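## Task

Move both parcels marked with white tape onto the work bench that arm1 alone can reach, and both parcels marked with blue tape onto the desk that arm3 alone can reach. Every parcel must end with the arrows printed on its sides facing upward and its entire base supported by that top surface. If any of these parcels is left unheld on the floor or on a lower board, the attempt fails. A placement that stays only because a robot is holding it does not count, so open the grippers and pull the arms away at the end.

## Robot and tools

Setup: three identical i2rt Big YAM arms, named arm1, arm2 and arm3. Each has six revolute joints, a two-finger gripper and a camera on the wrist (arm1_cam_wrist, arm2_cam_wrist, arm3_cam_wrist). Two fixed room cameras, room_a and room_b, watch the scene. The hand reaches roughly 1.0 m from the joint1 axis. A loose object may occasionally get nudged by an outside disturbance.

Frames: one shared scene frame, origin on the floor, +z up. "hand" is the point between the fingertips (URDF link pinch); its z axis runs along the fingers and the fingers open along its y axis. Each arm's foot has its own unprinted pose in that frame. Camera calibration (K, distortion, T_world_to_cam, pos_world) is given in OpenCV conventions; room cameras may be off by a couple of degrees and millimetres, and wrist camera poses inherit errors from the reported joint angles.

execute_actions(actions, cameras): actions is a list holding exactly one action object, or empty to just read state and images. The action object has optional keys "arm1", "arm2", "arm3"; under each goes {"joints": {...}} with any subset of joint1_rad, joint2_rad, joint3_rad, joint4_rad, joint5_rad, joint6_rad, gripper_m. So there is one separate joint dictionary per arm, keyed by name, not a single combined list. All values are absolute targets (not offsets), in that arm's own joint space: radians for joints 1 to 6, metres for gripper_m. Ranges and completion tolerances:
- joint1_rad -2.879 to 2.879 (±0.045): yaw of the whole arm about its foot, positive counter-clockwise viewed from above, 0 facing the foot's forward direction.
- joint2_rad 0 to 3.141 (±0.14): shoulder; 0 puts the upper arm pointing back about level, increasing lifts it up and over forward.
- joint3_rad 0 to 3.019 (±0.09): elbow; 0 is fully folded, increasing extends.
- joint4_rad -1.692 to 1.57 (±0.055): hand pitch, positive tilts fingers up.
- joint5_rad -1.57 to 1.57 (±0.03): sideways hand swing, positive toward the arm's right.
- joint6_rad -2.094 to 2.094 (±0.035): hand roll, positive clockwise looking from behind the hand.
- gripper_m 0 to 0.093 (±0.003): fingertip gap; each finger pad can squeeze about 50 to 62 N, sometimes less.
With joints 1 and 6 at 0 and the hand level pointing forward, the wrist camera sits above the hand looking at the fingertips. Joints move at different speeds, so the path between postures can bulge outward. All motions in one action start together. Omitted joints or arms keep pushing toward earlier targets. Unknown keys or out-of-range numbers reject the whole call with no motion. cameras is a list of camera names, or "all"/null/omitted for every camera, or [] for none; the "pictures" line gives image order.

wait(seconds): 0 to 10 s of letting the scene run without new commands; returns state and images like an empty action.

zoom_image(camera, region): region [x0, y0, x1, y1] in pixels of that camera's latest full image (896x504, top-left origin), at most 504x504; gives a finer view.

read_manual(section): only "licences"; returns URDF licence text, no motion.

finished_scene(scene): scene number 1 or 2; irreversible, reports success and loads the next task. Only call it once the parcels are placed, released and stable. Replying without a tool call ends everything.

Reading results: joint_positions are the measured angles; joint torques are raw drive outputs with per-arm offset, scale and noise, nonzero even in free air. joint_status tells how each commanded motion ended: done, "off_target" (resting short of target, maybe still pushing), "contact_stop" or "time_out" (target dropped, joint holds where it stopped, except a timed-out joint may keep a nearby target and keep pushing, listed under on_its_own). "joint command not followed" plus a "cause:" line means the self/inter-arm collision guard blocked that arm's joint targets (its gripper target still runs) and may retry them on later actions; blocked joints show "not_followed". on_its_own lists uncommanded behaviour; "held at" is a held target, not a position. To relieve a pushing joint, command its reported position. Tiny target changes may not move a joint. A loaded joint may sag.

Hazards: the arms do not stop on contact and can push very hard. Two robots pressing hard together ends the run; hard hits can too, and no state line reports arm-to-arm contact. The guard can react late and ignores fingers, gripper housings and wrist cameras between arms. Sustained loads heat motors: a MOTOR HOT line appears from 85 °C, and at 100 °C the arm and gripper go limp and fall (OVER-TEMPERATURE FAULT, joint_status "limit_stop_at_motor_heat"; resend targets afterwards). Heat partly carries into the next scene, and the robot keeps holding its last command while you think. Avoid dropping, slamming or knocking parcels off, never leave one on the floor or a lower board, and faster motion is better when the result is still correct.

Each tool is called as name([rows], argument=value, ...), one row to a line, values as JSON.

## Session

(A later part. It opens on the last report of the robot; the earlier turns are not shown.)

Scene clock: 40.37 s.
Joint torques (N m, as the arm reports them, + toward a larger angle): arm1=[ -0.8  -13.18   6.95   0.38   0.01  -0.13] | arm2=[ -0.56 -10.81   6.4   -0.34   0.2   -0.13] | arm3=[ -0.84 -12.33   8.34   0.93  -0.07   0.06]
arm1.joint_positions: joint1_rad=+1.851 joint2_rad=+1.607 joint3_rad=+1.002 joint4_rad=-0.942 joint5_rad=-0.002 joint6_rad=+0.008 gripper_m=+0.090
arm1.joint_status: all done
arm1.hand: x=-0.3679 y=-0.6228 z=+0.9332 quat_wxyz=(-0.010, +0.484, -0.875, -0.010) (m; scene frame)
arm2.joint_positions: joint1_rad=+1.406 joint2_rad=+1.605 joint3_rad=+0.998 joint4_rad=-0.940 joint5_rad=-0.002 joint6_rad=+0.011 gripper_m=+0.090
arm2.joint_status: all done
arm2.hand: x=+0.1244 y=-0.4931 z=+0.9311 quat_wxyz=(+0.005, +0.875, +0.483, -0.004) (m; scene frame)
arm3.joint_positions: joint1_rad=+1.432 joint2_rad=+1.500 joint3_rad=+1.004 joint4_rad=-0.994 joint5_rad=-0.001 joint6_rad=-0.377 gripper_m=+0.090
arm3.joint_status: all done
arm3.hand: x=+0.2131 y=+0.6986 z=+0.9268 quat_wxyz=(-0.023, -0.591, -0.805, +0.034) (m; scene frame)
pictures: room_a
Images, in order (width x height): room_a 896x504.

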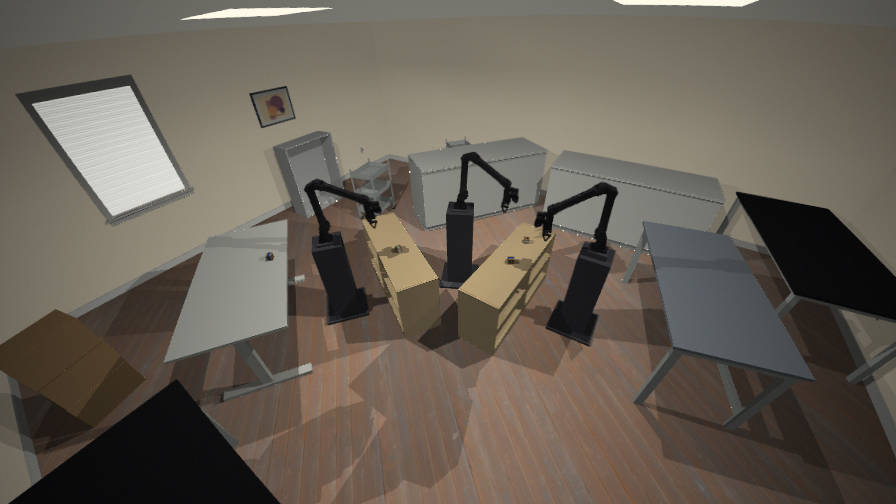

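execute_actions([
  {"arm1":{"joints":{"joint1_rad":1.265,"joint2_rad":2.44,"joint3_rad":1.813,"joint4_rad":-0.895,"joint6_rad":2.09}},"arm2":{"joints":{"joint1_rad":0.83,"joint2_rad":2.405,"joint3_rad":1.75,"joint4_rad":-0.87,"joint6_rad":-0.82}},"arm3":{"joints":{"joint2_rad":1.2,"joint3_rad":0.8}}},
], cameras=["arm1_cam_wrist","arm2_cam_wrist"])

Scene clock: 44.93 s.
Joint torques (N m, as the arm reports them, + toward a larger angle): arm1=[ -0.91 -19.59   9.85   0.82   0.01   0.04] | arm2=[ -0.05 -19.35   8.58   0.14   0.09  -0.13] | arm3=[-0.86 -7.19  9.36  1.25 -0.07  0.06]
arm1.joint_positions: joint1_rad=+1.278 joint2_rad=+2.396 joint3_rad=+1.773 joint4_rad=-0.903 joint5_rad=+0.001 joint6_rad=+2.080 gripper_m=+0.090
arm1.joint_status: joint1_rad time_out (moved -0.573 of -0.586); joint2_rad time_out (moved +0.789 of +0.833); joint3_rad time_out (moved +0.771 of +0.811); joint4_rad time_out (moved +0.039 of +0.047); joint6_rad time_out (moved +2.072 of +2.082)
arm1.hand: x=+0.0120 y=-0.6945 z=+0.7574 quat_wxyz=(-0.004, -0.729, -0.684, -0.023) (m; scene frame)
arm2.joint_positions: joint1_rad=+0.826 joint2_rad=+2.410 joint3_rad=+1.710 joint4_rad=-0.875 joint5_rad=-0.001 joint6_rad=-0.809 gripper_m=+0.090
arm2.joint_status: all done
arm2.hand: x=-0.2322 y=-0.4036 z=+0.7268 quat_wxyz=(+0.000, +0.812, +0.584, +0.008) (m; scene frame)
arm3.joint_positions: joint1_rad=+1.432 joint2_rad=+1.194 joint3_rad=+0.798 joint4_rad=-0.997 joint5_rad=-0.001 joint6_rad=-0.377 gripper_m=+0.090
arm3.joint_status: all done
arm3.hand: x=+0.2187 y=+0.7755 z=+0.9588 quat_wxyz=(-0.048, -0.589, -0.803, +0.075) (m; scene frame)
pictures: arm1_cam_wrist, arm2_cam_wrist
joint command not followed: on one or more control steps a check withheld the commanded joint targets of the arm1 arm, and it was not sent them on those steps.
cause: the commanded joint targets would bring a part of the robot too close to another arm (this arm's wrist (the part past joint 4) and the other arm's wrist (the part past joint 4)); next, command targets that bring no part of the robot closer to that arm.
joint command not followed: on one or more control steps a check withheld the commanded joint targets of the arm2 arm, and it was not sent them on those steps.
cause: the commanded joint targets would bring a part of the robot too close to another arm (this arm's wrist (the part past joint 4) and the other arm's wrist (the part past joint 4)); next, command targets that bring no part of the robot closer to that arm.
camera_calibration (this result's frames):
arm1_cam_wrist: T_world_to_cam=[[-0.996495, 0.0752215, -0.0365982, 0.0909033], [0.0375906, 0.793505, 0.607402, 0.0938225], [0.0747305, 0.603898, -0.793551, 1.14114], [0, 0, 0, 1]] pos_world=[0.00177961, -0.77042, 0.851894]
arm2_cam_wrist: T_world_to_cam=[[-0.948732, 0.316076, -0.00155906, -0.094868], [0.252966, 0.762241, 0.595816, -0.0608628], [0.189512, 0.564876, -0.803119, 0.976727], [0, 0, 0, 1]] pos_world=[-0.259709, -0.475351, 0.820543]
Images, in order (width x height): arm1_cam_wrist 896x504, arm2_cam_wrist 896x504.

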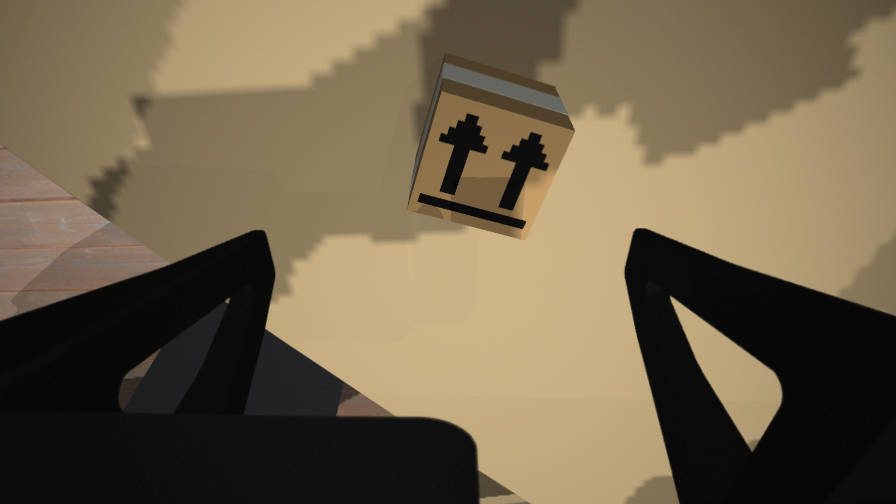

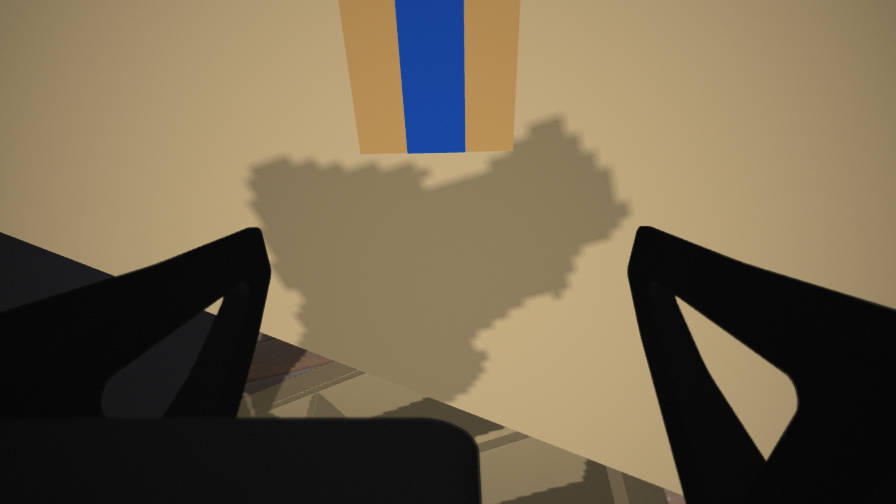

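execute_actions([
  {"arm1":{"joints":{"joint1_rad":1.31,"joint2_rad":2.59,"joint3_rad":1.875,"joint4_rad":-0.815,"joint6_rad":2.09,"gripper_m":0.093}},"arm2":{"joints":{"joint1_rad":0.87,"joint2_rad":2.60,"joint3_rad":1.85,"joint4_rad":-0.785,"joint6_rad":-0.77}}},
], cameras=["arm1_cam_wrist","arm2_cam_wrist"])

Scene clock: 47.50 s.
Joint torques (N m, as the arm reports them, + toward a larger angle): arm1=[  1.14 -22.75   7.53   0.66   0.     0.04] | arm2=[ -0.58 -20.72   6.28   0.13   0.09   0.15] | arm3=[-0.88 -7.28  9.33  1.26 -0.06  0.06]
arm1.joint_positions: joint1_rad=+1.302 joint2_rad=+2.579 joint3_rad=+1.859 joint4_rad=-0.819 joint5_rad=+0.001 joint6_rad=+2.081 gripper_m=+0.093
arm1.joint_status: all done
arm1.hand: x=+0.0099 y=-0.6770 z=+0.6657 quat_wxyz=(-0.001, -0.721, -0.693, -0.017) (m; scene frame)
arm2.joint_positions: joint1_rad=+0.876 joint2_rad=+2.612 joint3_rad=+1.835 joint4_rad=-0.788 joint5_rad=-0.001 joint6_rad=-0.781 gripper_m=+0.090
arm2.joint_status: all done
arm2.hand: x=-0.2319 y=-0.4394 z=+0.6354 quat_wxyz=(-0.001, +0.805, +0.593, +0.003) (m; scene frame)
arm3.joint_positions: joint1_rad=+1.432 joint2_rad=+1.194 joint3_rad=+0.798 joint4_rad=-0.997 joint5_rad=-0.001 joint6_rad=-0.377 gripper_m=+0.090
arm3.joint_status: not commanded
arm3.hand: x=+0.2187 y=+0.7755 z=+0.9588 quat_wxyz=(-0.048, -0.589, -0.803, +0.075) (m; scene frame)
pictures: arm1_cam_wrist, arm2_cam_wrist
camera_calibration (this result's frames):
arm1_cam_wrist: T_world_to_cam=[[-0.998324, 0.052111, -0.025173, 0.0609625], [0.0264522, 0.797759, 0.602396, 0.142084], [0.0514734, 0.600721, -0.7978, 1.0589], [0, 0, 0, 1]] pos_world=[0.00259688, -0.752627, 0.76073]
arm2_cam_wrist: T_world_to_cam=[[-0.955596, 0.294627, 0.00553609, -0.0989715], [0.241027, 0.770666, 0.589899, 0.0255025], [0.169533, 0.565039, -0.807458, 0.921687], [0, 0, 0, 1]] pos_world=[-0.25698, -0.511284, 0.729728]
Images, in order (width x height): arm1_cam_wrist 896x504, arm2_cam_wrist 896x504.

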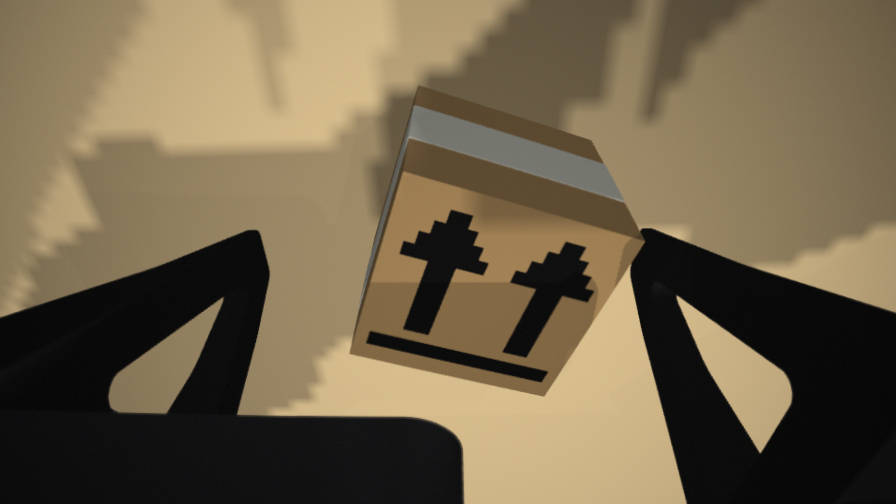

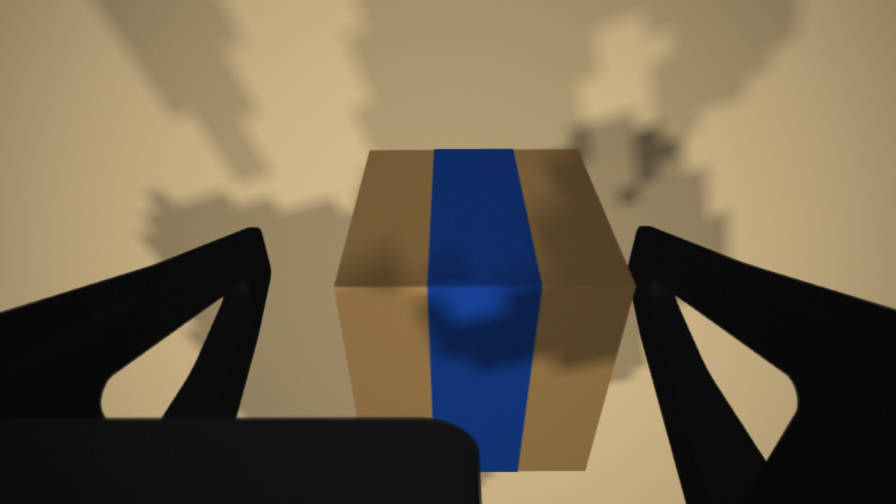

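execute_actions([
  {"arm1":{"joints":{"joint2_rad":2.605,"joint3_rad":1.825}},"arm2":{"joints":{"gripper_m":0.035}}},
], cameras=["arm1_cam_wrist","arm2_cam_wrist"])

Scene clock: 48.30 s.
Joint torques (N m, as the arm reports them, + toward a larger angle): arm1=[  0.99 -21.43   6.03   0.59   0.01   0.03] | arm2=[ -0.69 -20.79   6.31   0.09   0.09   0.14] | arm3=[-0.92 -7.2   9.36  1.25 -0.06  0.06]
arm1.joint_positions: joint1_rad=+1.302 joint2_rad=+2.579 joint3_rad=+1.826 joint4_rad=-0.819 joint5_rad=+0.001 joint6_rad=+2.081 gripper_m=+0.093
arm1.joint_status: all done
arm1.hand: x=-0.0046 y=-0.6844 z=+0.6564 quat_wxyz=(+0.003, -0.721, -0.693, -0.001) (m; scene frame)
arm2.joint_positions: joint1_rad=+0.876 joint2_rad=+2.611 joint3_rad=+1.835 joint4_rad=-0.788 joint5_rad=-0.001 joint6_rad=-0.780 gripper_m=+0.049
arm2.joint_status: gripper_m off_target (ended at +0.049, target +0.035)
arm2.hand: x=-0.2320 y=-0.4395 z=+0.6356 quat_wxyz=(-0.001, +0.805, +0.593, +0.002) (m; scene frame)
arm3.joint_positions: joint1_rad=+1.432 joint2_rad=+1.194 joint3_rad=+0.798 joint4_rad=-0.997 joint5_rad=-0.001 joint6_rad=-0.377 gripper_m=+0.090
arm3.joint_status: not commanded
arm3.hand: x=+0.2187 y=+0.7755 z=+0.9588 quat_wxyz=(-0.048, -0.589, -0.803, +0.075) (m; scene frame)
pictures: arm1_cam_wrist, arm2_cam_wrist
camera_calibration (this result's frames):
arm1_cam_wrist: T_world_to_cam=[[-0.998658, 0.0517029, 0.00293327, 0.027856], [0.0434872, 0.806519, 0.589607, 0.168376], [0.0281186, 0.588943, -0.807685, 1.05493], [0, 0, 0, 1]] pos_world=[-0.00916681, -0.758533, 0.752694]
arm2_cam_wrist: T_world_to_cam=[[-0.95537, 0.295355, 0.00580851, -0.0988768], [0.241814, 0.770586, 0.58968, 0.0257323], [0.169689, 0.564767, -0.807616, 0.92196], [0, 0, 0, 1]] pos_world=[-0.257133, -0.511318, 0.72999]
Images, in order (width x height): arm1_cam_wrist 896x504, arm2_cam_wrist 896x504.

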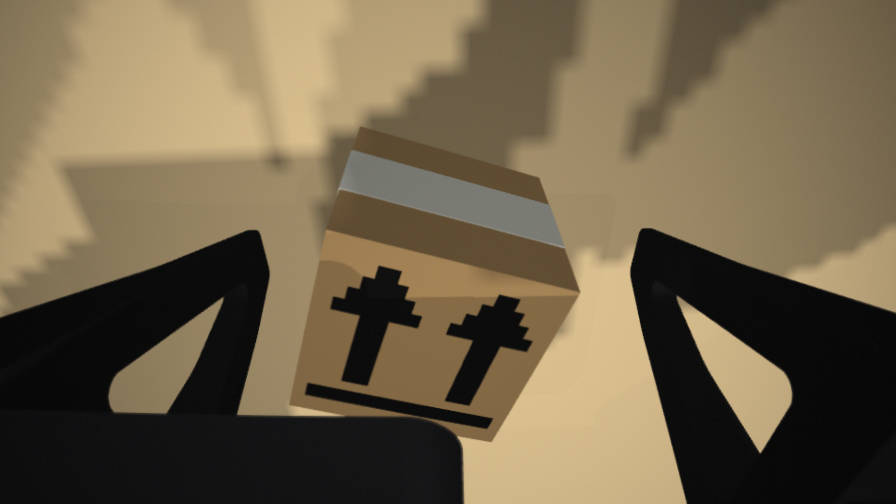

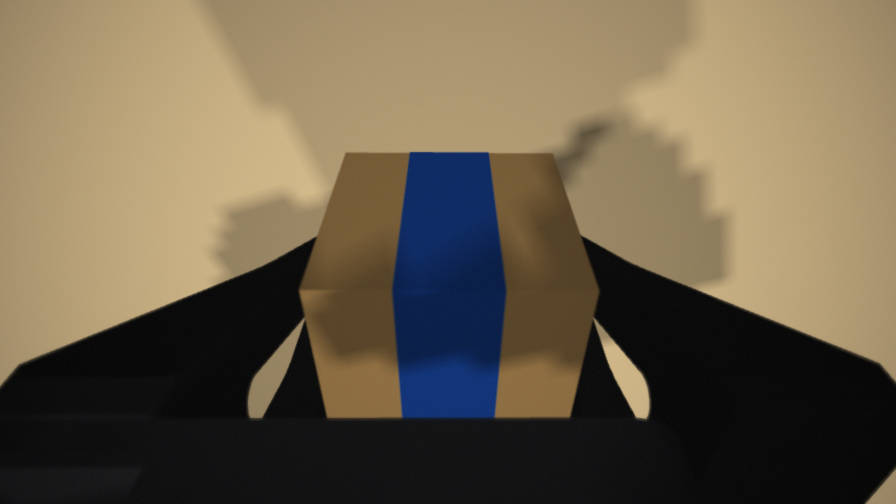

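execute_actions([
  {"arm1":{"joints":{"gripper_m":0.035}},"arm2":{"joints":{"joint2_rad":2.33,"joint3_rad":1.835,"joint4_rad":-1.06}}},
], cameras=["arm1_cam_wrist"])

Scene clock: 49.87 s.
Joint torques (N m, as the arm reports them, + toward a larger angle): arm1=[  0.96 -21.36   5.91   0.59   0.01   0.03] | arm2=[ -0.74 -19.66   7.3   -0.35   0.09   0.15] | arm3=[-0.89 -7.26  9.35  1.26 -0.07  0.06]
arm1.joint_positions: joint1_rad=+1.302 joint2_rad=+2.579 joint3_rad=+1.826 joint4_rad=-0.819 joint5_rad=+0.001 joint6_rad=+2.082 gripper_m=+0.053
arm1.joint_status: gripper_m off_target (ended at +0.053, target +0.035)
arm1.hand: x=-0.0045 y=-0.6843 z=+0.6564 quat_wxyz=(+0.003, -0.721, -0.692, -0.001) (m; scene frame)
arm2.joint_positions: joint1_rad=+0.876 joint2_rad=+2.329 joint3_rad=+1.824 joint4_rad=-1.051 joint5_rad=-0.001 joint6_rad=-0.780 gripper_m=+0.049
arm2.joint_status: all done
arm2.hand: x=-0.2445 y=-0.4467 z=+0.8135 quat_wxyz=(-0.001, +0.805, +0.593, -0.002) (m; scene frame)
arm3.joint_positions: joint1_rad=+1.432 joint2_rad=+1.194 joint3_rad=+0.798 joint4_rad=-0.997 joint5_rad=-0.001 joint6_rad=-0.377 gripper_m=+0.090
arm3.joint_status: not commanded
arm3.hand: x=+0.2187 y=+0.7755 z=+0.9588 quat_wxyz=(-0.048, -0.589, -0.803, +0.075) (m; scene frame)
pictures: arm1_cam_wrist
camera_calibration (this result's frames):
arm1_cam_wrist: T_world_to_cam=[[-0.998619, 0.0524672, 0.00260739, 0.0286744], [0.0439071, 0.806385, 0.589759, 0.168149], [0.0288405, 0.589059, -0.807575, 1.05491], [0, 0, 0, 1]] pos_world=[-0.00917228, -0.758504, 0.75268]
Images, in order (width x height): arm1_cam_wrist 896x504.

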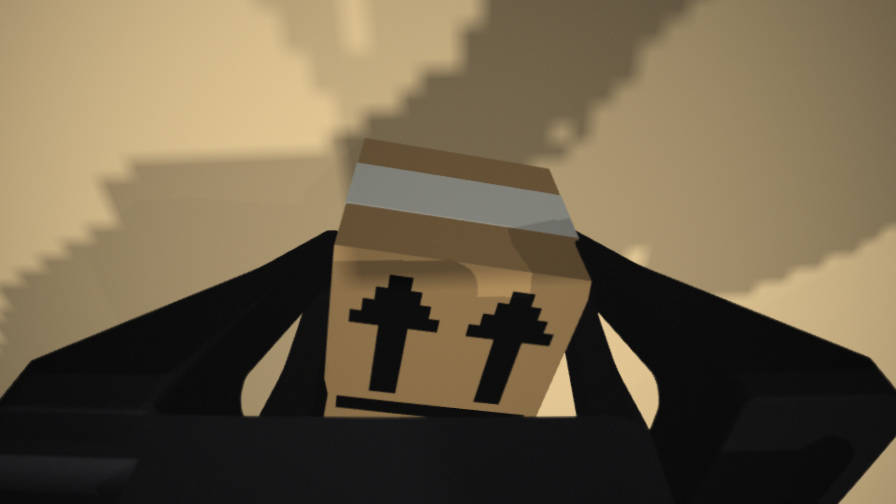

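execute_actions([
  {"arm1":{"joints":{"joint6_rad":1.75}},"arm2":{"joints":{"joint1_rad":-1.33}},"arm3":{"joints":{"joint1_rad":1.86,"joint2_rad":0.9,"joint3_rad":0.6}}},
], cameras=["arm1_cam_wrist","arm2_cam_wrist"])

Scene clock: 52.70 s.
Joint torques (N m, as the arm reports them, + toward a larger angle): arm1=[  0.9  -21.51   6.     0.62   0.02  -0.17] | arm2=[ -0.96 -19.25   7.51  -0.31   0.02   0.13] | arm3=[-0.07 -3.48  9.77  1.44 -0.11  0.06]
arm1.joint_positions: joint1_rad=+1.302 joint2_rad=+2.579 joint3_rad=+1.826 joint4_rad=-0.819 joint5_rad=+0.001 joint6_rad=+1.760 gripper_m=+0.053
arm1.joint_status: all done
arm1.hand: x=-0.0045 y=-0.6843 z=+0.6564 quat_wxyz=(+0.003, -0.601, -0.799, -0.002) (m; scene frame)
arm2.joint_positions: joint1_rad=-1.324 joint2_rad=+2.329 joint3_rad=+1.824 joint4_rad=-1.051 joint5_rad=+0.001 joint6_rad=-0.779 gripper_m=+0.049
arm2.joint_status: all done
arm2.hand: x=+0.4407 y=+0.5304 z=+0.8269 quat_wxyz=(-0.013, +0.893, -0.449, +0.000) (m; scene frame)
arm3.joint_positions: joint1_rad=+1.857 joint2_rad=+0.899 joint3_rad=+0.599 joint4_rad=-0.997 joint5_rad=-0.001 joint6_rad=-0.377 gripper_m=+0.090
arm3.joint_status: all done
arm3.hand: x=+0.3367 y=+0.8619 z=+0.9601 quat_wxyz=(-0.096, -0.405, -0.904, +0.098) (m; scene frame)
pictures: arm1_cam_wrist, arm2_cam_wrist
camera_calibration (this result's frames):
arm1_cam_wrist: T_world_to_cam=[[-0.964014, -0.26585, 0.000450244, -0.18758], [-0.21434, 0.778232, 0.590266, 0.14738], [-0.157273, 0.568928, -0.807209, 1.04005], [0, 0, 0, 1]] pos_world=[0.0143318, -0.75628, 0.752632]
arm2_cam_wrist: T_world_to_cam=[[0.801683, 0.59696, 0.0307227, -0.698666], [0.473495, -0.665567, 0.576908, -0.327018], [0.364839, -0.44795, -0.816231, 0.872804], [0, 0, 0, 1]] pos_world=[0.396517, 0.590395, 0.922534]
Images, in order (width x height): arm1_cam_wrist 896x504, arm2_cam_wrist 896x504.

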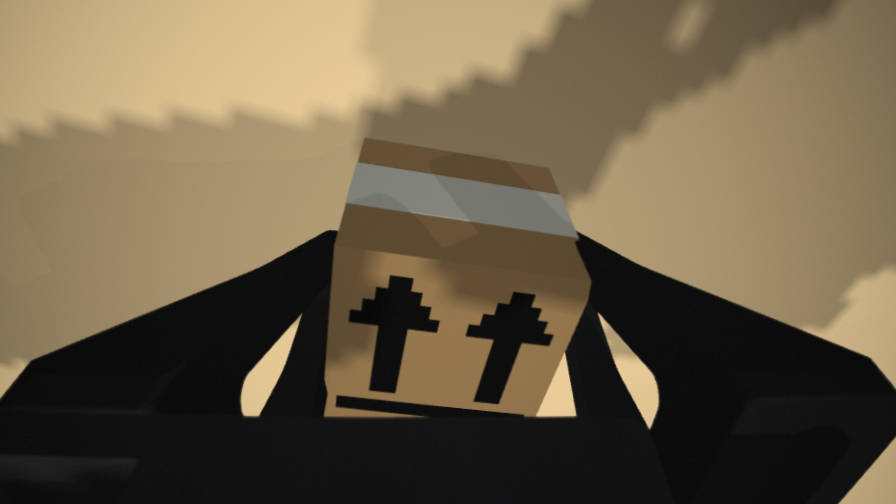

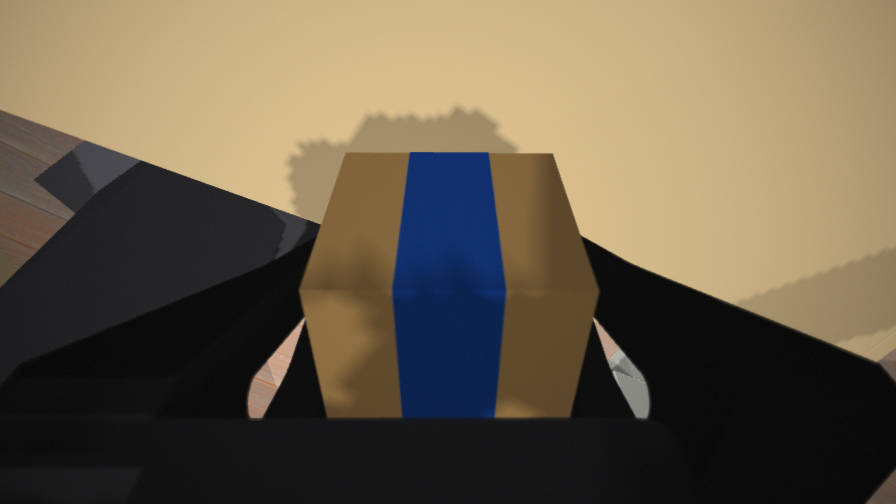

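execute_actions([
  {"arm1":{"joints":{"gripper_m":0.075}},"arm2":{"joints":{"joint2_rad":2.675,"joint3_rad":2.015,"joint4_rad":-0.865}}},
], cameras=["arm1_cam_wrist","arm2_cam_wrist"])

Scene clock: 54.33 s.
Joint torques (N m, as the arm reports them, + toward a larger angle): arm1=[  0.81 -21.53   5.97   0.64   0.02  -0.14] | arm2=[ -0.73 -22.04   7.59   0.33  -0.01   0.12] | arm3=[-0.12 -3.51  9.78  1.45 -0.1   0.06]
arm1.joint_positions: joint1_rad=+1.302 joint2_rad=+2.579 joint3_rad=+1.826 joint4_rad=-0.819 joint5_rad=+0.001 joint6_rad=+1.759 gripper_m=+0.075
arm1.joint_status: all done
arm1.hand: x=-0.0045 y=-0.6843 z=+0.6564 quat_wxyz=(+0.003, -0.601, -0.799, -0.002) (m; scene frame)
arm2.joint_positions: joint1_rad=-1.324 joint2_rad=+2.688 joint3_rad=+1.994 joint4_rad=-0.871 joint5_rad=+0.002 joint6_rad=-0.779 gripper_m=+0.049
arm2.joint_status: all done
arm2.hand: x=+0.4449 y=+0.5491 z=+0.6441 quat_wxyz=(-0.009, +0.893, -0.449, +0.002) (m; scene frame)
arm3.joint_positions: joint1_rad=+1.857 joint2_rad=+0.899 joint3_rad=+0.599 joint4_rad=-0.997 joint5_rad=-0.001 joint6_rad=-0.377 gripper_m=+0.090
arm3.joint_status: not commanded
arm3.hand: x=+0.3367 y=+0.8619 z=+0.9601 quat_wxyz=(-0.096, -0.405, -0.904, +0.098) (m; scene frame)
pictures: arm1_cam_wrist, arm2_cam_wrist
camera_calibration (this result's frames):
arm1_cam_wrist: T_world_to_cam=[[-0.963811, -0.266585, 0.000444932, -0.188079], [-0.214937, 0.778067, 0.590266, 0.147264], [-0.157703, 0.56881, -0.807208, 1.03997], [0, 0, 0, 1]] pos_world=[0.0143862, -0.756266, 0.752632]
arm2_cam_wrist: T_world_to_cam=[[0.801974, 0.596842, 0.0248256, -0.703788], [0.473494, -0.660471, 0.582735, -0.217628], [0.364198, -0.455584, -0.812283, 0.732392], [0, 0, 0, 1]] pos_world=[0.40073, 0.60998, 0.7392]
Images, in order (width x height): arm1_cam_wrist 896x504, arm2_cam_wrist 896x504.

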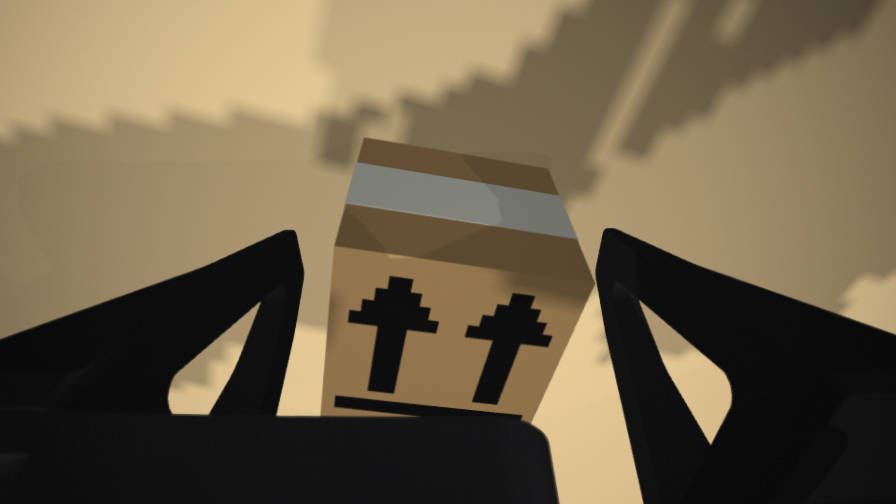

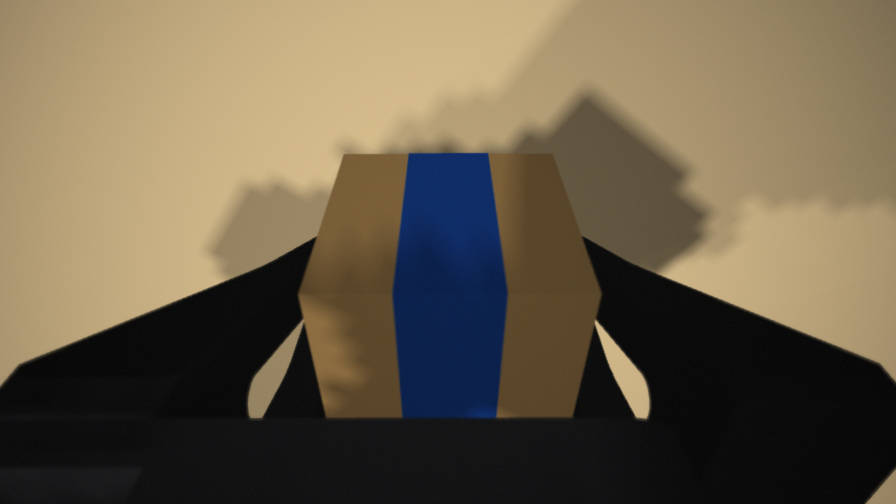

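execute_actions([
  {"arm1":{"joints":{"joint6_rad":1.95}},"arm2":{"joints":{"joint3_rad":1.975}}},
], cameras=["arm1_cam_wrist"])

execute_actions([
  {"arm1":{"joints":{"gripper_m":0.035}},"arm2":{"joints":{"gripper_m":0.09}}},
], cameras=["arm1_cam_wrist","arm2_cam_wrist"])

Scene clock: 55.70 s.
Joint torques (N m, as the arm reports them, + toward a larger angle): arm1=[  0.99 -21.55   5.96   0.6    0.02   0.05] | arm2=[ -0.79 -21.55   5.65   0.21  -0.01   0.11] | arm3=[-0.06 -3.44  9.76  1.42 -0.1   0.06]
arm1.joint_positions: joint1_rad=+1.302 joint2_rad=+2.579 joint3_rad=+1.826 joint4_rad=-0.819 joint5_rad=+0.001 joint6_rad=+1.940 gripper_m=+0.075
arm1.joint_status: all done
arm1.hand: x=-0.0045 y=-0.6843 z=+0.6564 quat_wxyz=(+0.003, -0.671, -0.742, -0.002) (m; scene frame)
arm2.joint_positions: joint1_rad=-1.324 joint2_rad=+2.687 joint3_rad=+1.977 joint4_rad=-0.871 joint5_rad=+0.002 joint6_rad=-0.779 gripper_m=+0.049
arm2.joint_status: all done
arm2.hand: x=+0.4438 y=+0.5410 z=+0.6396 quat_wxyz=(-0.001, +0.893, -0.449, +0.005) (m; scene frame)
arm3.joint_positions: joint1_rad=+1.857 joint2_rad=+0.899 joint3_rad=+0.599 joint4_rad=-0.997 joint5_rad=-0.001 joint6_rad=-0.377 gripper_m=+0.090
arm3.joint_status: not commanded
arm3.hand: x=+0.3367 y=+0.8619 z=+0.9601 quat_wxyz=(-0.096, -0.405, -0.904, +0.098) (m; scene frame)
pictures: arm1_cam_wrist
camera_calibration (this result's frames):
arm1_cam_wrist: T_world_to_cam=[[-0.996038, -0.0889155, 0.00168342, -0.0674567], [-0.070798, 0.804256, 0.590051, 0.16598], [-0.0538186, 0.587594, -0.807364, 1.0534], [0, 0, 0, 1]] pos_world=[0.00125403, -0.758459, 0.752653]
Images, in order (width x height): arm1_cam_wrist 896x504.

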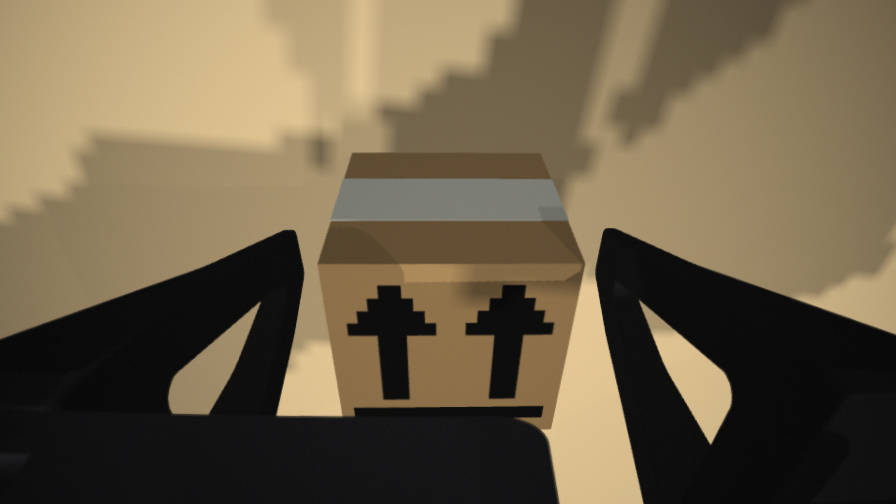

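Scene clock: 56.30 s.
Joint torques (N m, as the arm reports them, + toward a larger angle): arm1=[  1.   -21.49   5.98   0.6    0.02   0.04] | arm2=[ -0.81 -21.32   5.72   0.18  -0.01   0.12] | arm3=[-0.02 -3.48  9.79  1.44 -0.1   0.06]
arm1.joint_positions: joint1_rad=+1.302 joint2_rad=+2.579 joint3_rad=+1.826 joint4_rad=-0.819 joint5_rad=+0.001 joint6_rad=+1.941 gripper_m=+0.049
arm1.joint_status: gripper_m off_target (ended at +0.049, target +0.035)
arm1.hand: x=-0.0045 y=-0.6843 z=+0.6564 quat_wxyz=(+0.003, -0.671, -0.741, -0.002) (m; scene frame)
arm2.joint_positions: joint1_rad=-1.324 joint2_rad=+2.687 joint3_rad=+1.977 joint4_rad=-0.871 joint5_rad=+0.002 joint6_rad=-0.779 gripper_m=+0.090
arm2.joint_status: all done
arm2.hand: x=+0.4438 y=+0.5410 z=+0.6396 quat_wxyz=(-0.001, +0.893, -0.449, +0.005) (m; scene frame)
arm3.joint_positions: joint1_rad=+1.857 joint2_rad=+0.899 joint3_rad=+0.599 joint4_rad=-0.997 joint5_rad=-0.001 joint6_rad=-0.377 gripper_m=+0.090
arm3.joint_status: not commanded
arm3.hand: x=+0.3367 y=+0.8619 z=+0.9601 quat_wxyz=(-0.096, -0.405, -0.904, +0.098) (m; scene frame)
pictures: arm1_cam_wrist, arm2_cam_wrist
camera_calibration (this result's frames):
arm1_cam_wrist: T_world_to_cam=[[-0.996105, -0.0881556, 0.00168853, -0.0669404], [-0.0701815, 0.804311, 0.59005, 0.166021], [-0.0533743, 0.587634, -0.807365, 1.05343], [0, 0, 0, 1]] pos_world=[0.00119793, -0.758463, 0.752653]
arm2_cam_wrist: T_world_to_cam=[[0.802091, 0.597054, 0.0132924, -0.69078], [0.474761, -0.650986, 0.5923, -0.231574], [0.362289, -0.468768, -0.805608, 0.729134], [0, 0, 0, 1]] pos_world=[0.399853, 0.603476, 0.733739]
Images, in order (width x height): arm1_cam_wrist 896x504, arm2_cam_wrist 896x504.

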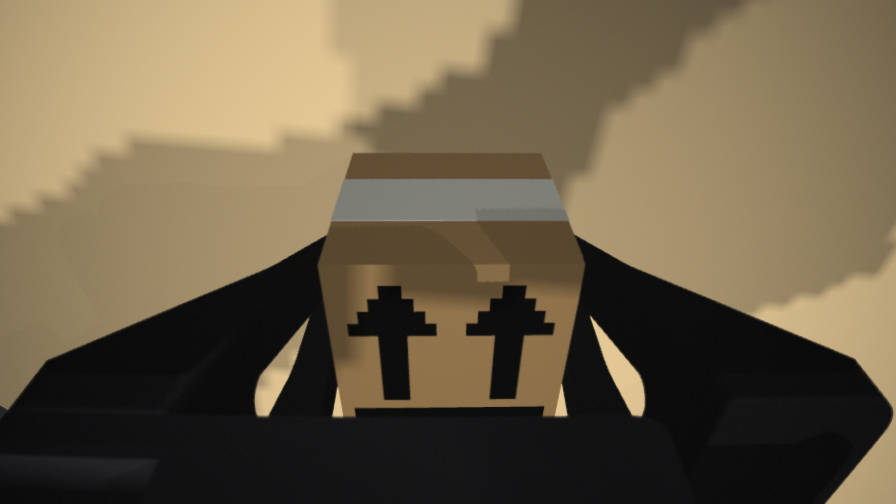

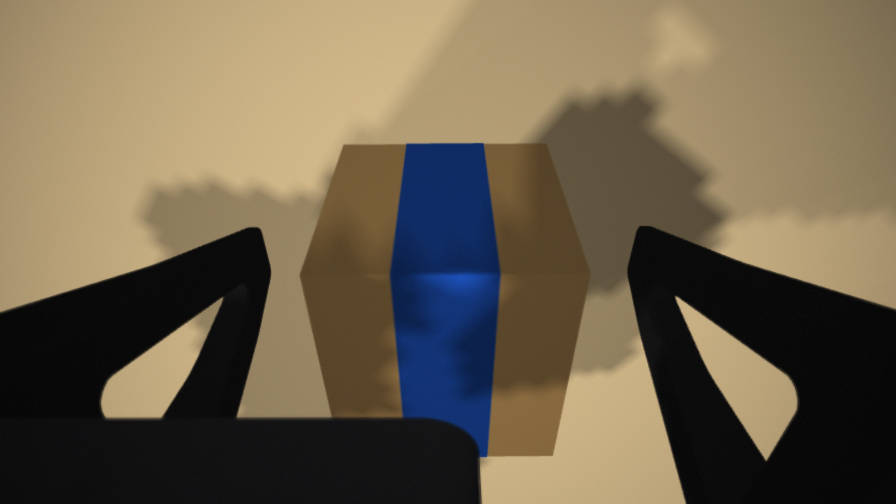

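execute_actions([
  {"arm1":{"joints":{"joint2_rad":1.95,"joint3_rad":1.6,"joint4_rad":-0.9}},"arm2":{"joints":{"joint2_rad":2.5,"joint4_rad":-1.05}}},
], cameras=[])

Scene clock: 58.60 s.
Joint torques (N m, as the arm reports them, + toward a larger angle): arm1=[  0.99 -17.7    8.76   1.05   0.01   0.  ] | arm2=[ -0.74 -19.11   7.28  -0.35  -0.01   0.12] | arm3=[-0.04 -3.48  9.77  1.44 -0.1   0.06]
arm1.joint_positions: joint1_rad=+1.302 joint2_rad=+1.929 joint3_rad=+1.599 joint4_rad=-0.901 joint5_rad=+0.001 joint6_rad=+1.942 gripper_m=+0.049
arm1.joint_status: all done
arm1.hand: x=+0.0003 y=-0.6847 z=+0.9939 quat_wxyz=(-0.057, -0.662, -0.730, -0.160) (m; scene frame)
arm2.joint_positions: joint1_rad=-1.324 joint2_rad=+2.488 joint3_rad=+1.965 joint4_rad=-1.041 joint5_rad=+0.002 joint6_rad=-0.779 gripper_m=+0.090
arm2.joint_status: all done
arm2.hand: x=+0.4451 y=+0.5575 z=+0.7695 quat_wxyz=(-0.009, +0.893, -0.449, +0.002) (m; scene frame)
arm3.joint_positions: joint1_rad=+1.857 joint2_rad=+0.899 joint3_rad=+0.599 joint4_rad=-0.997 joint5_rad=-0.001 joint6_rad=-0.377 gripper_m=+0.090
arm3.joint_status: not commanded
arm3.hand: x=+0.3367 y=+0.8619 z=+0.9601 quat_wxyz=(-0.096, -0.405, -0.904, +0.098) (m; scene frame)
pictures: none
No camera images: the call's "cameras" was empty. Leave "cameras" out to get every camera's image.

execute_actions([
  {"arm1":{"joints":{"joint1_rad":-1.05,"joint3_rad":1.35,"joint4_rad":1.11,"joint6_rad":0}},"arm2":{"joints":{"joint1_rad":-0.965,"joint2_rad":2.47,"joint3_rad":1.79,"joint4_rad":-0.875,"joint6_rad":-0.08}}},
], cameras=["arm1_cam_wrist","arm2_cam_wrist"])

Scene clock: 61.17 s.
Joint torques (N m, as the arm reports them, + toward a larger angle): arm1=[  0.44 -18.82   8.27   2.22  -0.11  -0.16] | arm2=[ -0.41 -19.12   5.97   0.35   0.14   0.15] | arm3=[-0.07 -3.45  9.78  1.44 -0.1   0.06]
arm1.joint_positions: joint1_rad=-1.059 joint2_rad=+1.943 joint3_rad=+1.349 joint4_rad=+1.095 joint5_rad=+0.001 joint6_rad=+0.009 gripper_m=+0.049
arm1.joint_status: all done
arm1.hand: x=-0.8274 y=-1.7023 z=+1.2457 quat_wxyz=(-0.505, -0.416, -0.299, +0.695) (m; scene frame)
arm2.joint_positions: joint1_rad=-0.964 joint2_rad=+2.469 joint3_rad=+1.792 joint4_rad=-0.883 joint5_rad=+0.000 joint6_rad=-0.091 gripper_m=+0.090
arm2.joint_status: all done
arm2.hand: x=+0.2034 y=+0.5131 z=+0.7248 quat_wxyz=(-0.009, +0.808, -0.589, -0.003) (m; scene frame)
arm3.joint_positions: joint1_rad=+1.857 joint2_rad=+0.899 joint3_rad=+0.599 joint4_rad=-0.997 joint5_rad=-0.001 joint6_rad=-0.377 gripper_m=+0.090
arm3.joint_status: not commanded
arm3.hand: x=+0.3367 y=+0.8619 z=+0.9601 quat_wxyz=(-0.096, -0.405, -0.904, +0.098) (m; scene frame)
pictures: arm1_cam_wrist, arm2_cam_wrist
camera_calibration (this result's frames):
arm1_cam_wrist: T_world_to_cam=[[-0.951978, 0.305865, -0.0136169, -0.250985], [0.0524507, 0.119108, -0.991495, 1.48447], [-0.301641, -0.944595, -0.129431, -1.5747], [0, 0, 0, 1]] pos_world=[-0.791787, -1.58749, 1.26461]
arm2_cam_wrist: T_world_to_cam=[[0.951313, 0.307642, 0.0189657, -0.368416], [0.24169, -0.782727, 0.573519, -0.0575315], [0.191284, -0.541012, -0.818973, 0.953282], [0, 0, 0, 1]] pos_world=[0.182037, 0.584046, 0.820695]
Images, in order (width x height): arm1_cam_wrist 896x504, arm2_cam_wrist 896x504.

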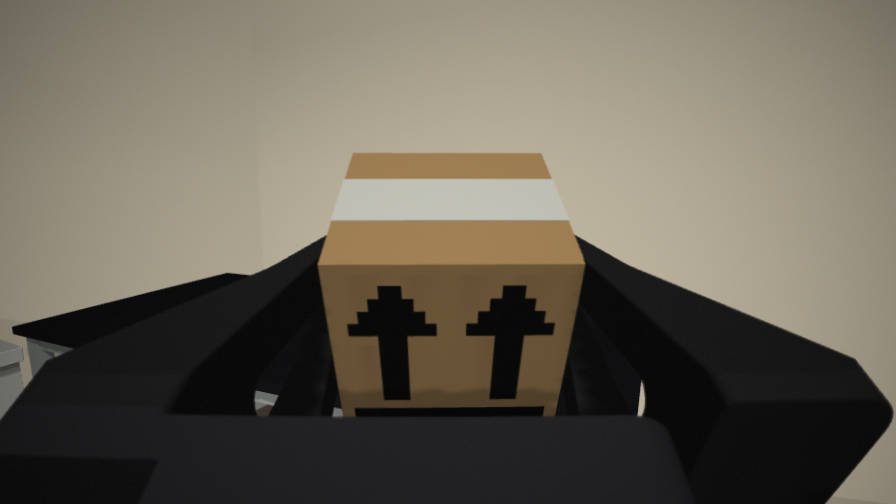

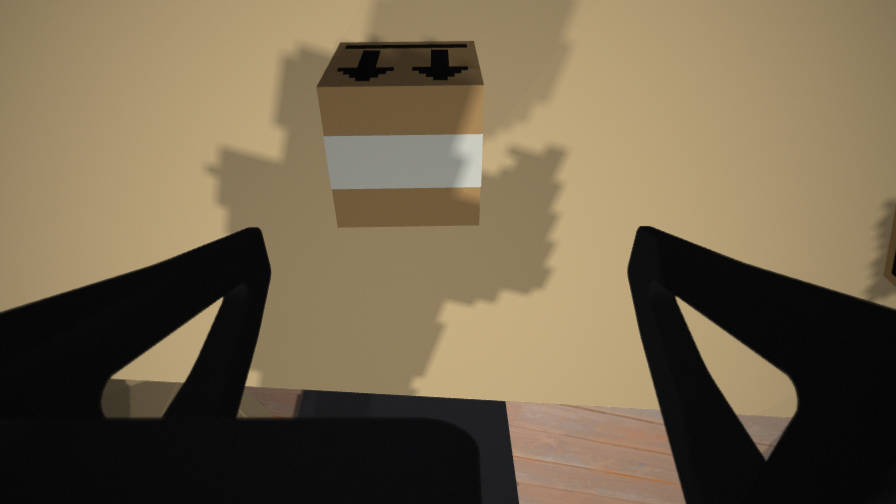

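execute_actions([
  {"arm1":{"joints":{"joint2_rad":2.35,"joint3_rad":1.165,"joint4_rad":1.11}},"arm2":{"joints":{"joint1_rad":-0.94,"joint2_rad":2.625,"joint3_rad":1.875,"joint4_rad":-0.787,"joint6_rad":-0.07}}},
], cameras=["arm1_cam_wrist","arm2_cam_wrist","room_b"])

Scene clock: 62.83 s.
Joint torques (N m, as the arm reports them, + toward a larger angle): arm1=[  0.78 -20.55   5.96   2.36  -0.1   -0.15] | arm2=[ -0.04 -20.86   7.08   0.29   0.14   0.15] | arm3=[-0.05 -3.46  9.77  1.44 -0.1   0.07]
arm1.joint_positions: joint1_rad=-1.059 joint2_rad=+2.364 joint3_rad=+1.142 joint4_rad=+1.098 joint5_rad=+0.001 joint6_rad=+0.009 gripper_m=+0.049
arm1.joint_status: all done
arm1.hand: x=-0.8155 y=-1.6602 z=+0.8418 quat_wxyz=(-0.387, -0.610, -0.438, +0.535) (m; scene frame)
arm2.joint_positions: joint1_rad=-0.941 joint2_rad=+2.635 joint3_rad=+1.853 joint4_rad=-0.794 joint5_rad=+0.000 joint6_rad=-0.081 gripper_m=+0.090
arm2.joint_status: all done
arm2.hand: x=+0.1909 y=+0.5054 z=+0.6361 quat_wxyz=(-0.004, +0.812, -0.584, +0.003) (m; scene frame)
arm3.joint_positions: joint1_rad=+1.857 joint2_rad=+0.899 joint3_rad=+0.599 joint4_rad=-0.997 joint5_rad=-0.001 joint6_rad=-0.377 gripper_m=+0.090
arm3.joint_status: not commanded
arm3.hand: x=+0.3367 y=+0.8619 z=+0.9601 quat_wxyz=(-0.096, -0.405, -0.904, +0.098) (m; scene frame)
pictures: arm1_cam_wrist, arm2_cam_wrist, room_b
camera_calibration (this result's frames):
arm1_cam_wrist: T_world_to_cam=[[-0.94806, 0.317729, -0.0152109, -0.233798], [0.228034, 0.645527, -0.728901, 1.87447], [-0.221774, -0.69451, -0.684451, -0.636079], [0, 0, 0, 1]] pos_world=[-0.790163, -1.5775, 0.927382]
arm2_cam_wrist: T_world_to_cam=[[0.947347, 0.319723, 0.0176312, -0.356998], [0.249221, -0.770782, 0.586332, -0.0252213], [0.201053, -0.551065, -0.809879, 0.876319], [0, 0, 0, 1]] pos_world=[0.1683, 0.57761, 0.730795]
Images, in order (width x height): arm1_cam_wrist 896x504, arm2_cam_wrist 896x504, room_b 896x504.

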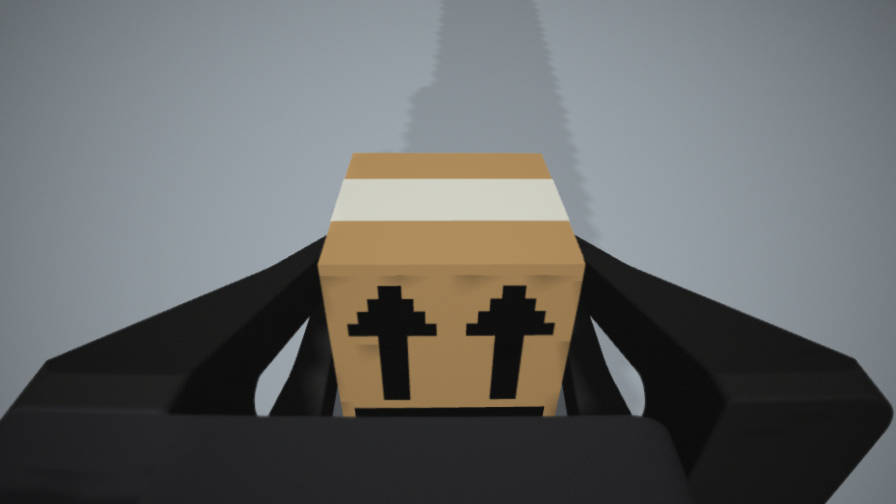

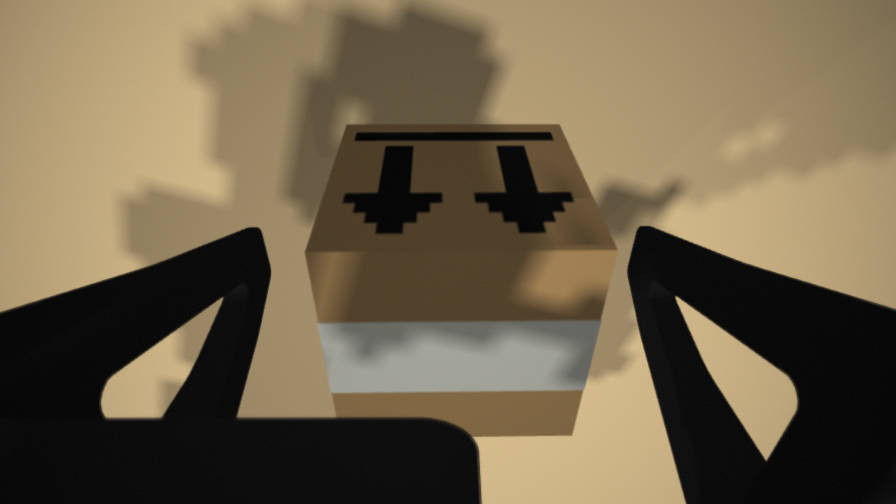

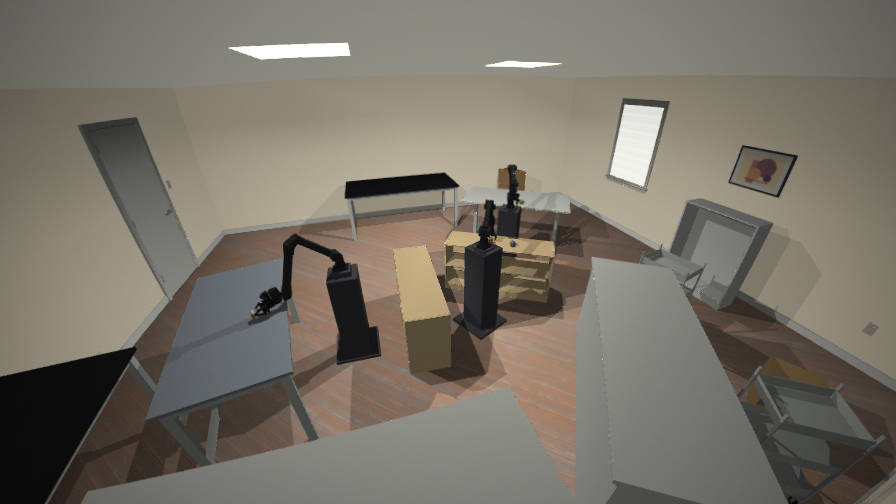

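execute_actions([
  {"arm1":{"joints":{"joint2_rad":2.43,"joint4_rad":1.17}},"arm2":{"joints":{"gripper_m":0.035}}},
], cameras=["arm1_cam_wrist"])

Scene clock: 63.97 s.
Joint torques (N m, as the arm reports them, + toward a larger angle): arm1=[  0.68 -16.93   5.54   2.63  -0.1   -0.15] | arm2=[ -0.43 -20.65   7.02   0.27   0.14   0.14] | arm3=[-0.09 -3.49  9.78  1.46 -0.11  0.06]
arm1.joint_positions: joint1_rad=-1.059 joint2_rad=+2.404 joint3_rad=+1.142 joint4_rad=+1.154 joint5_rad=+0.001 joint6_rad=+0.009 gripper_m=+0.049
arm1.joint_status: all done
arm1.hand: x=-0.8138 y=-1.6549 z=+0.8282 quat_wxyz=(-0.390, -0.606, -0.435, +0.540) (m; scene frame)
arm2.joint_positions: joint1_rad=-0.941 joint2_rad=+2.635 joint3_rad=+1.853 joint4_rad=-0.794 joint5_rad=+0.000 joint6_rad=-0.081 gripper_m=+0.049
arm2.joint_status: gripper_m off_target (ended at +0.049, target +0.035)
arm2.hand: x=+0.1909 y=+0.5054 z=+0.6361 quat_wxyz=(-0.004, +0.812, -0.584, +0.003) (m; scene frame)
arm3.joint_positions: joint1_rad=+1.857 joint2_rad=+0.899 joint3_rad=+0.599 joint4_rad=-0.997 joint5_rad=-0.001 joint6_rad=-0.377 gripper_m=+0.090
arm3.joint_status: not commanded
arm3.hand: x=+0.3367 y=+0.8619 z=+0.9601 quat_wxyz=(-0.096, -0.405, -0.904, +0.098) (m; scene frame)
pictures: arm1_cam_wrist
camera_calibration (this result's frames):
arm1_cam_wrist: T_world_to_cam=[[-0.948163, 0.317416, -0.0152601, -0.23465], [0.224191, 0.634109, -0.74003, 1.84791], [-0.225221, -0.70509, -0.672401, -0.671623], [0, 0, 0, 1]] pos_world=[-0.788035, -1.57085, 0.91233]
Images, in order (width x height): arm1_cam_wrist 896x504.

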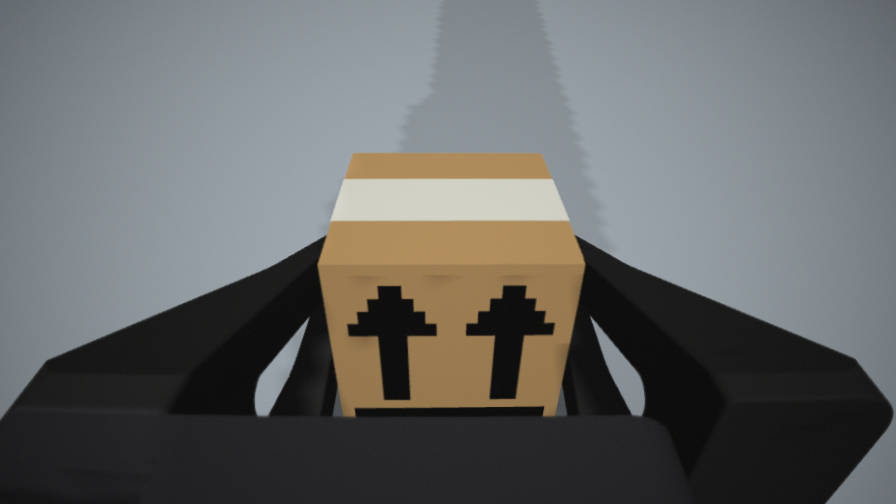

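execute_actions([
  {"arm1":{"joints":{"joint2_rad":2.448}},"arm2":{"joints":{"joint2_rad":2.40,"joint4_rad":-1.02}}},
], cameras=[])

Scene clock: 65.50 s.
Joint torques (N m, as the arm reports them, + toward a larger angle): arm1=[  0.72 -16.68   5.4    2.6   -0.11  -0.15] | arm2=[ -0.35 -19.8    7.53  -0.27   0.14   0.14] | arm3=[-0.02 -3.44  9.79  1.45 -0.1   0.06]
arm1.joint_positions: joint1_rad=-1.059 joint2_rad=+2.415 joint3_rad=+1.142 joint4_rad=+1.154 joint5_rad=+0.001 joint6_rad=+0.009 gripper_m=+0.049
arm1.joint_status: all done
arm1.hand: x=-0.8131 y=-1.6528 z=+0.8203 quat_wxyz=(-0.388, -0.609, -0.437, +0.536) (m; scene frame)
arm2.joint_positions: joint1_rad=-0.941 joint2_rad=+2.395 joint3_rad=+1.861 joint4_rad=-1.011 joint5_rad=+0.000 joint6_rad=-0.081 gripper_m=+0.049
arm2.joint_status: all done
arm2.hand: x=+0.1834 y=+0.5291 z=+0.7944 quat_wxyz=(-0.014, +0.812, -0.584, -0.009) (m; scene frame)
arm3.joint_positions: joint1_rad=+1.857 joint2_rad=+0.899 joint3_rad=+0.599 joint4_rad=-0.997 joint5_rad=-0.001 joint6_rad=-0.377 gripper_m=+0.090
arm3.joint_status: not commanded
arm3.hand: x=+0.3367 y=+0.8619 z=+0.9601 quat_wxyz=(-0.096, -0.405, -0.904, +0.098) (m; scene frame)
pictures: none
No camera images: the call's "cameras" was empty. Leave "cameras" out to get every camera's image.


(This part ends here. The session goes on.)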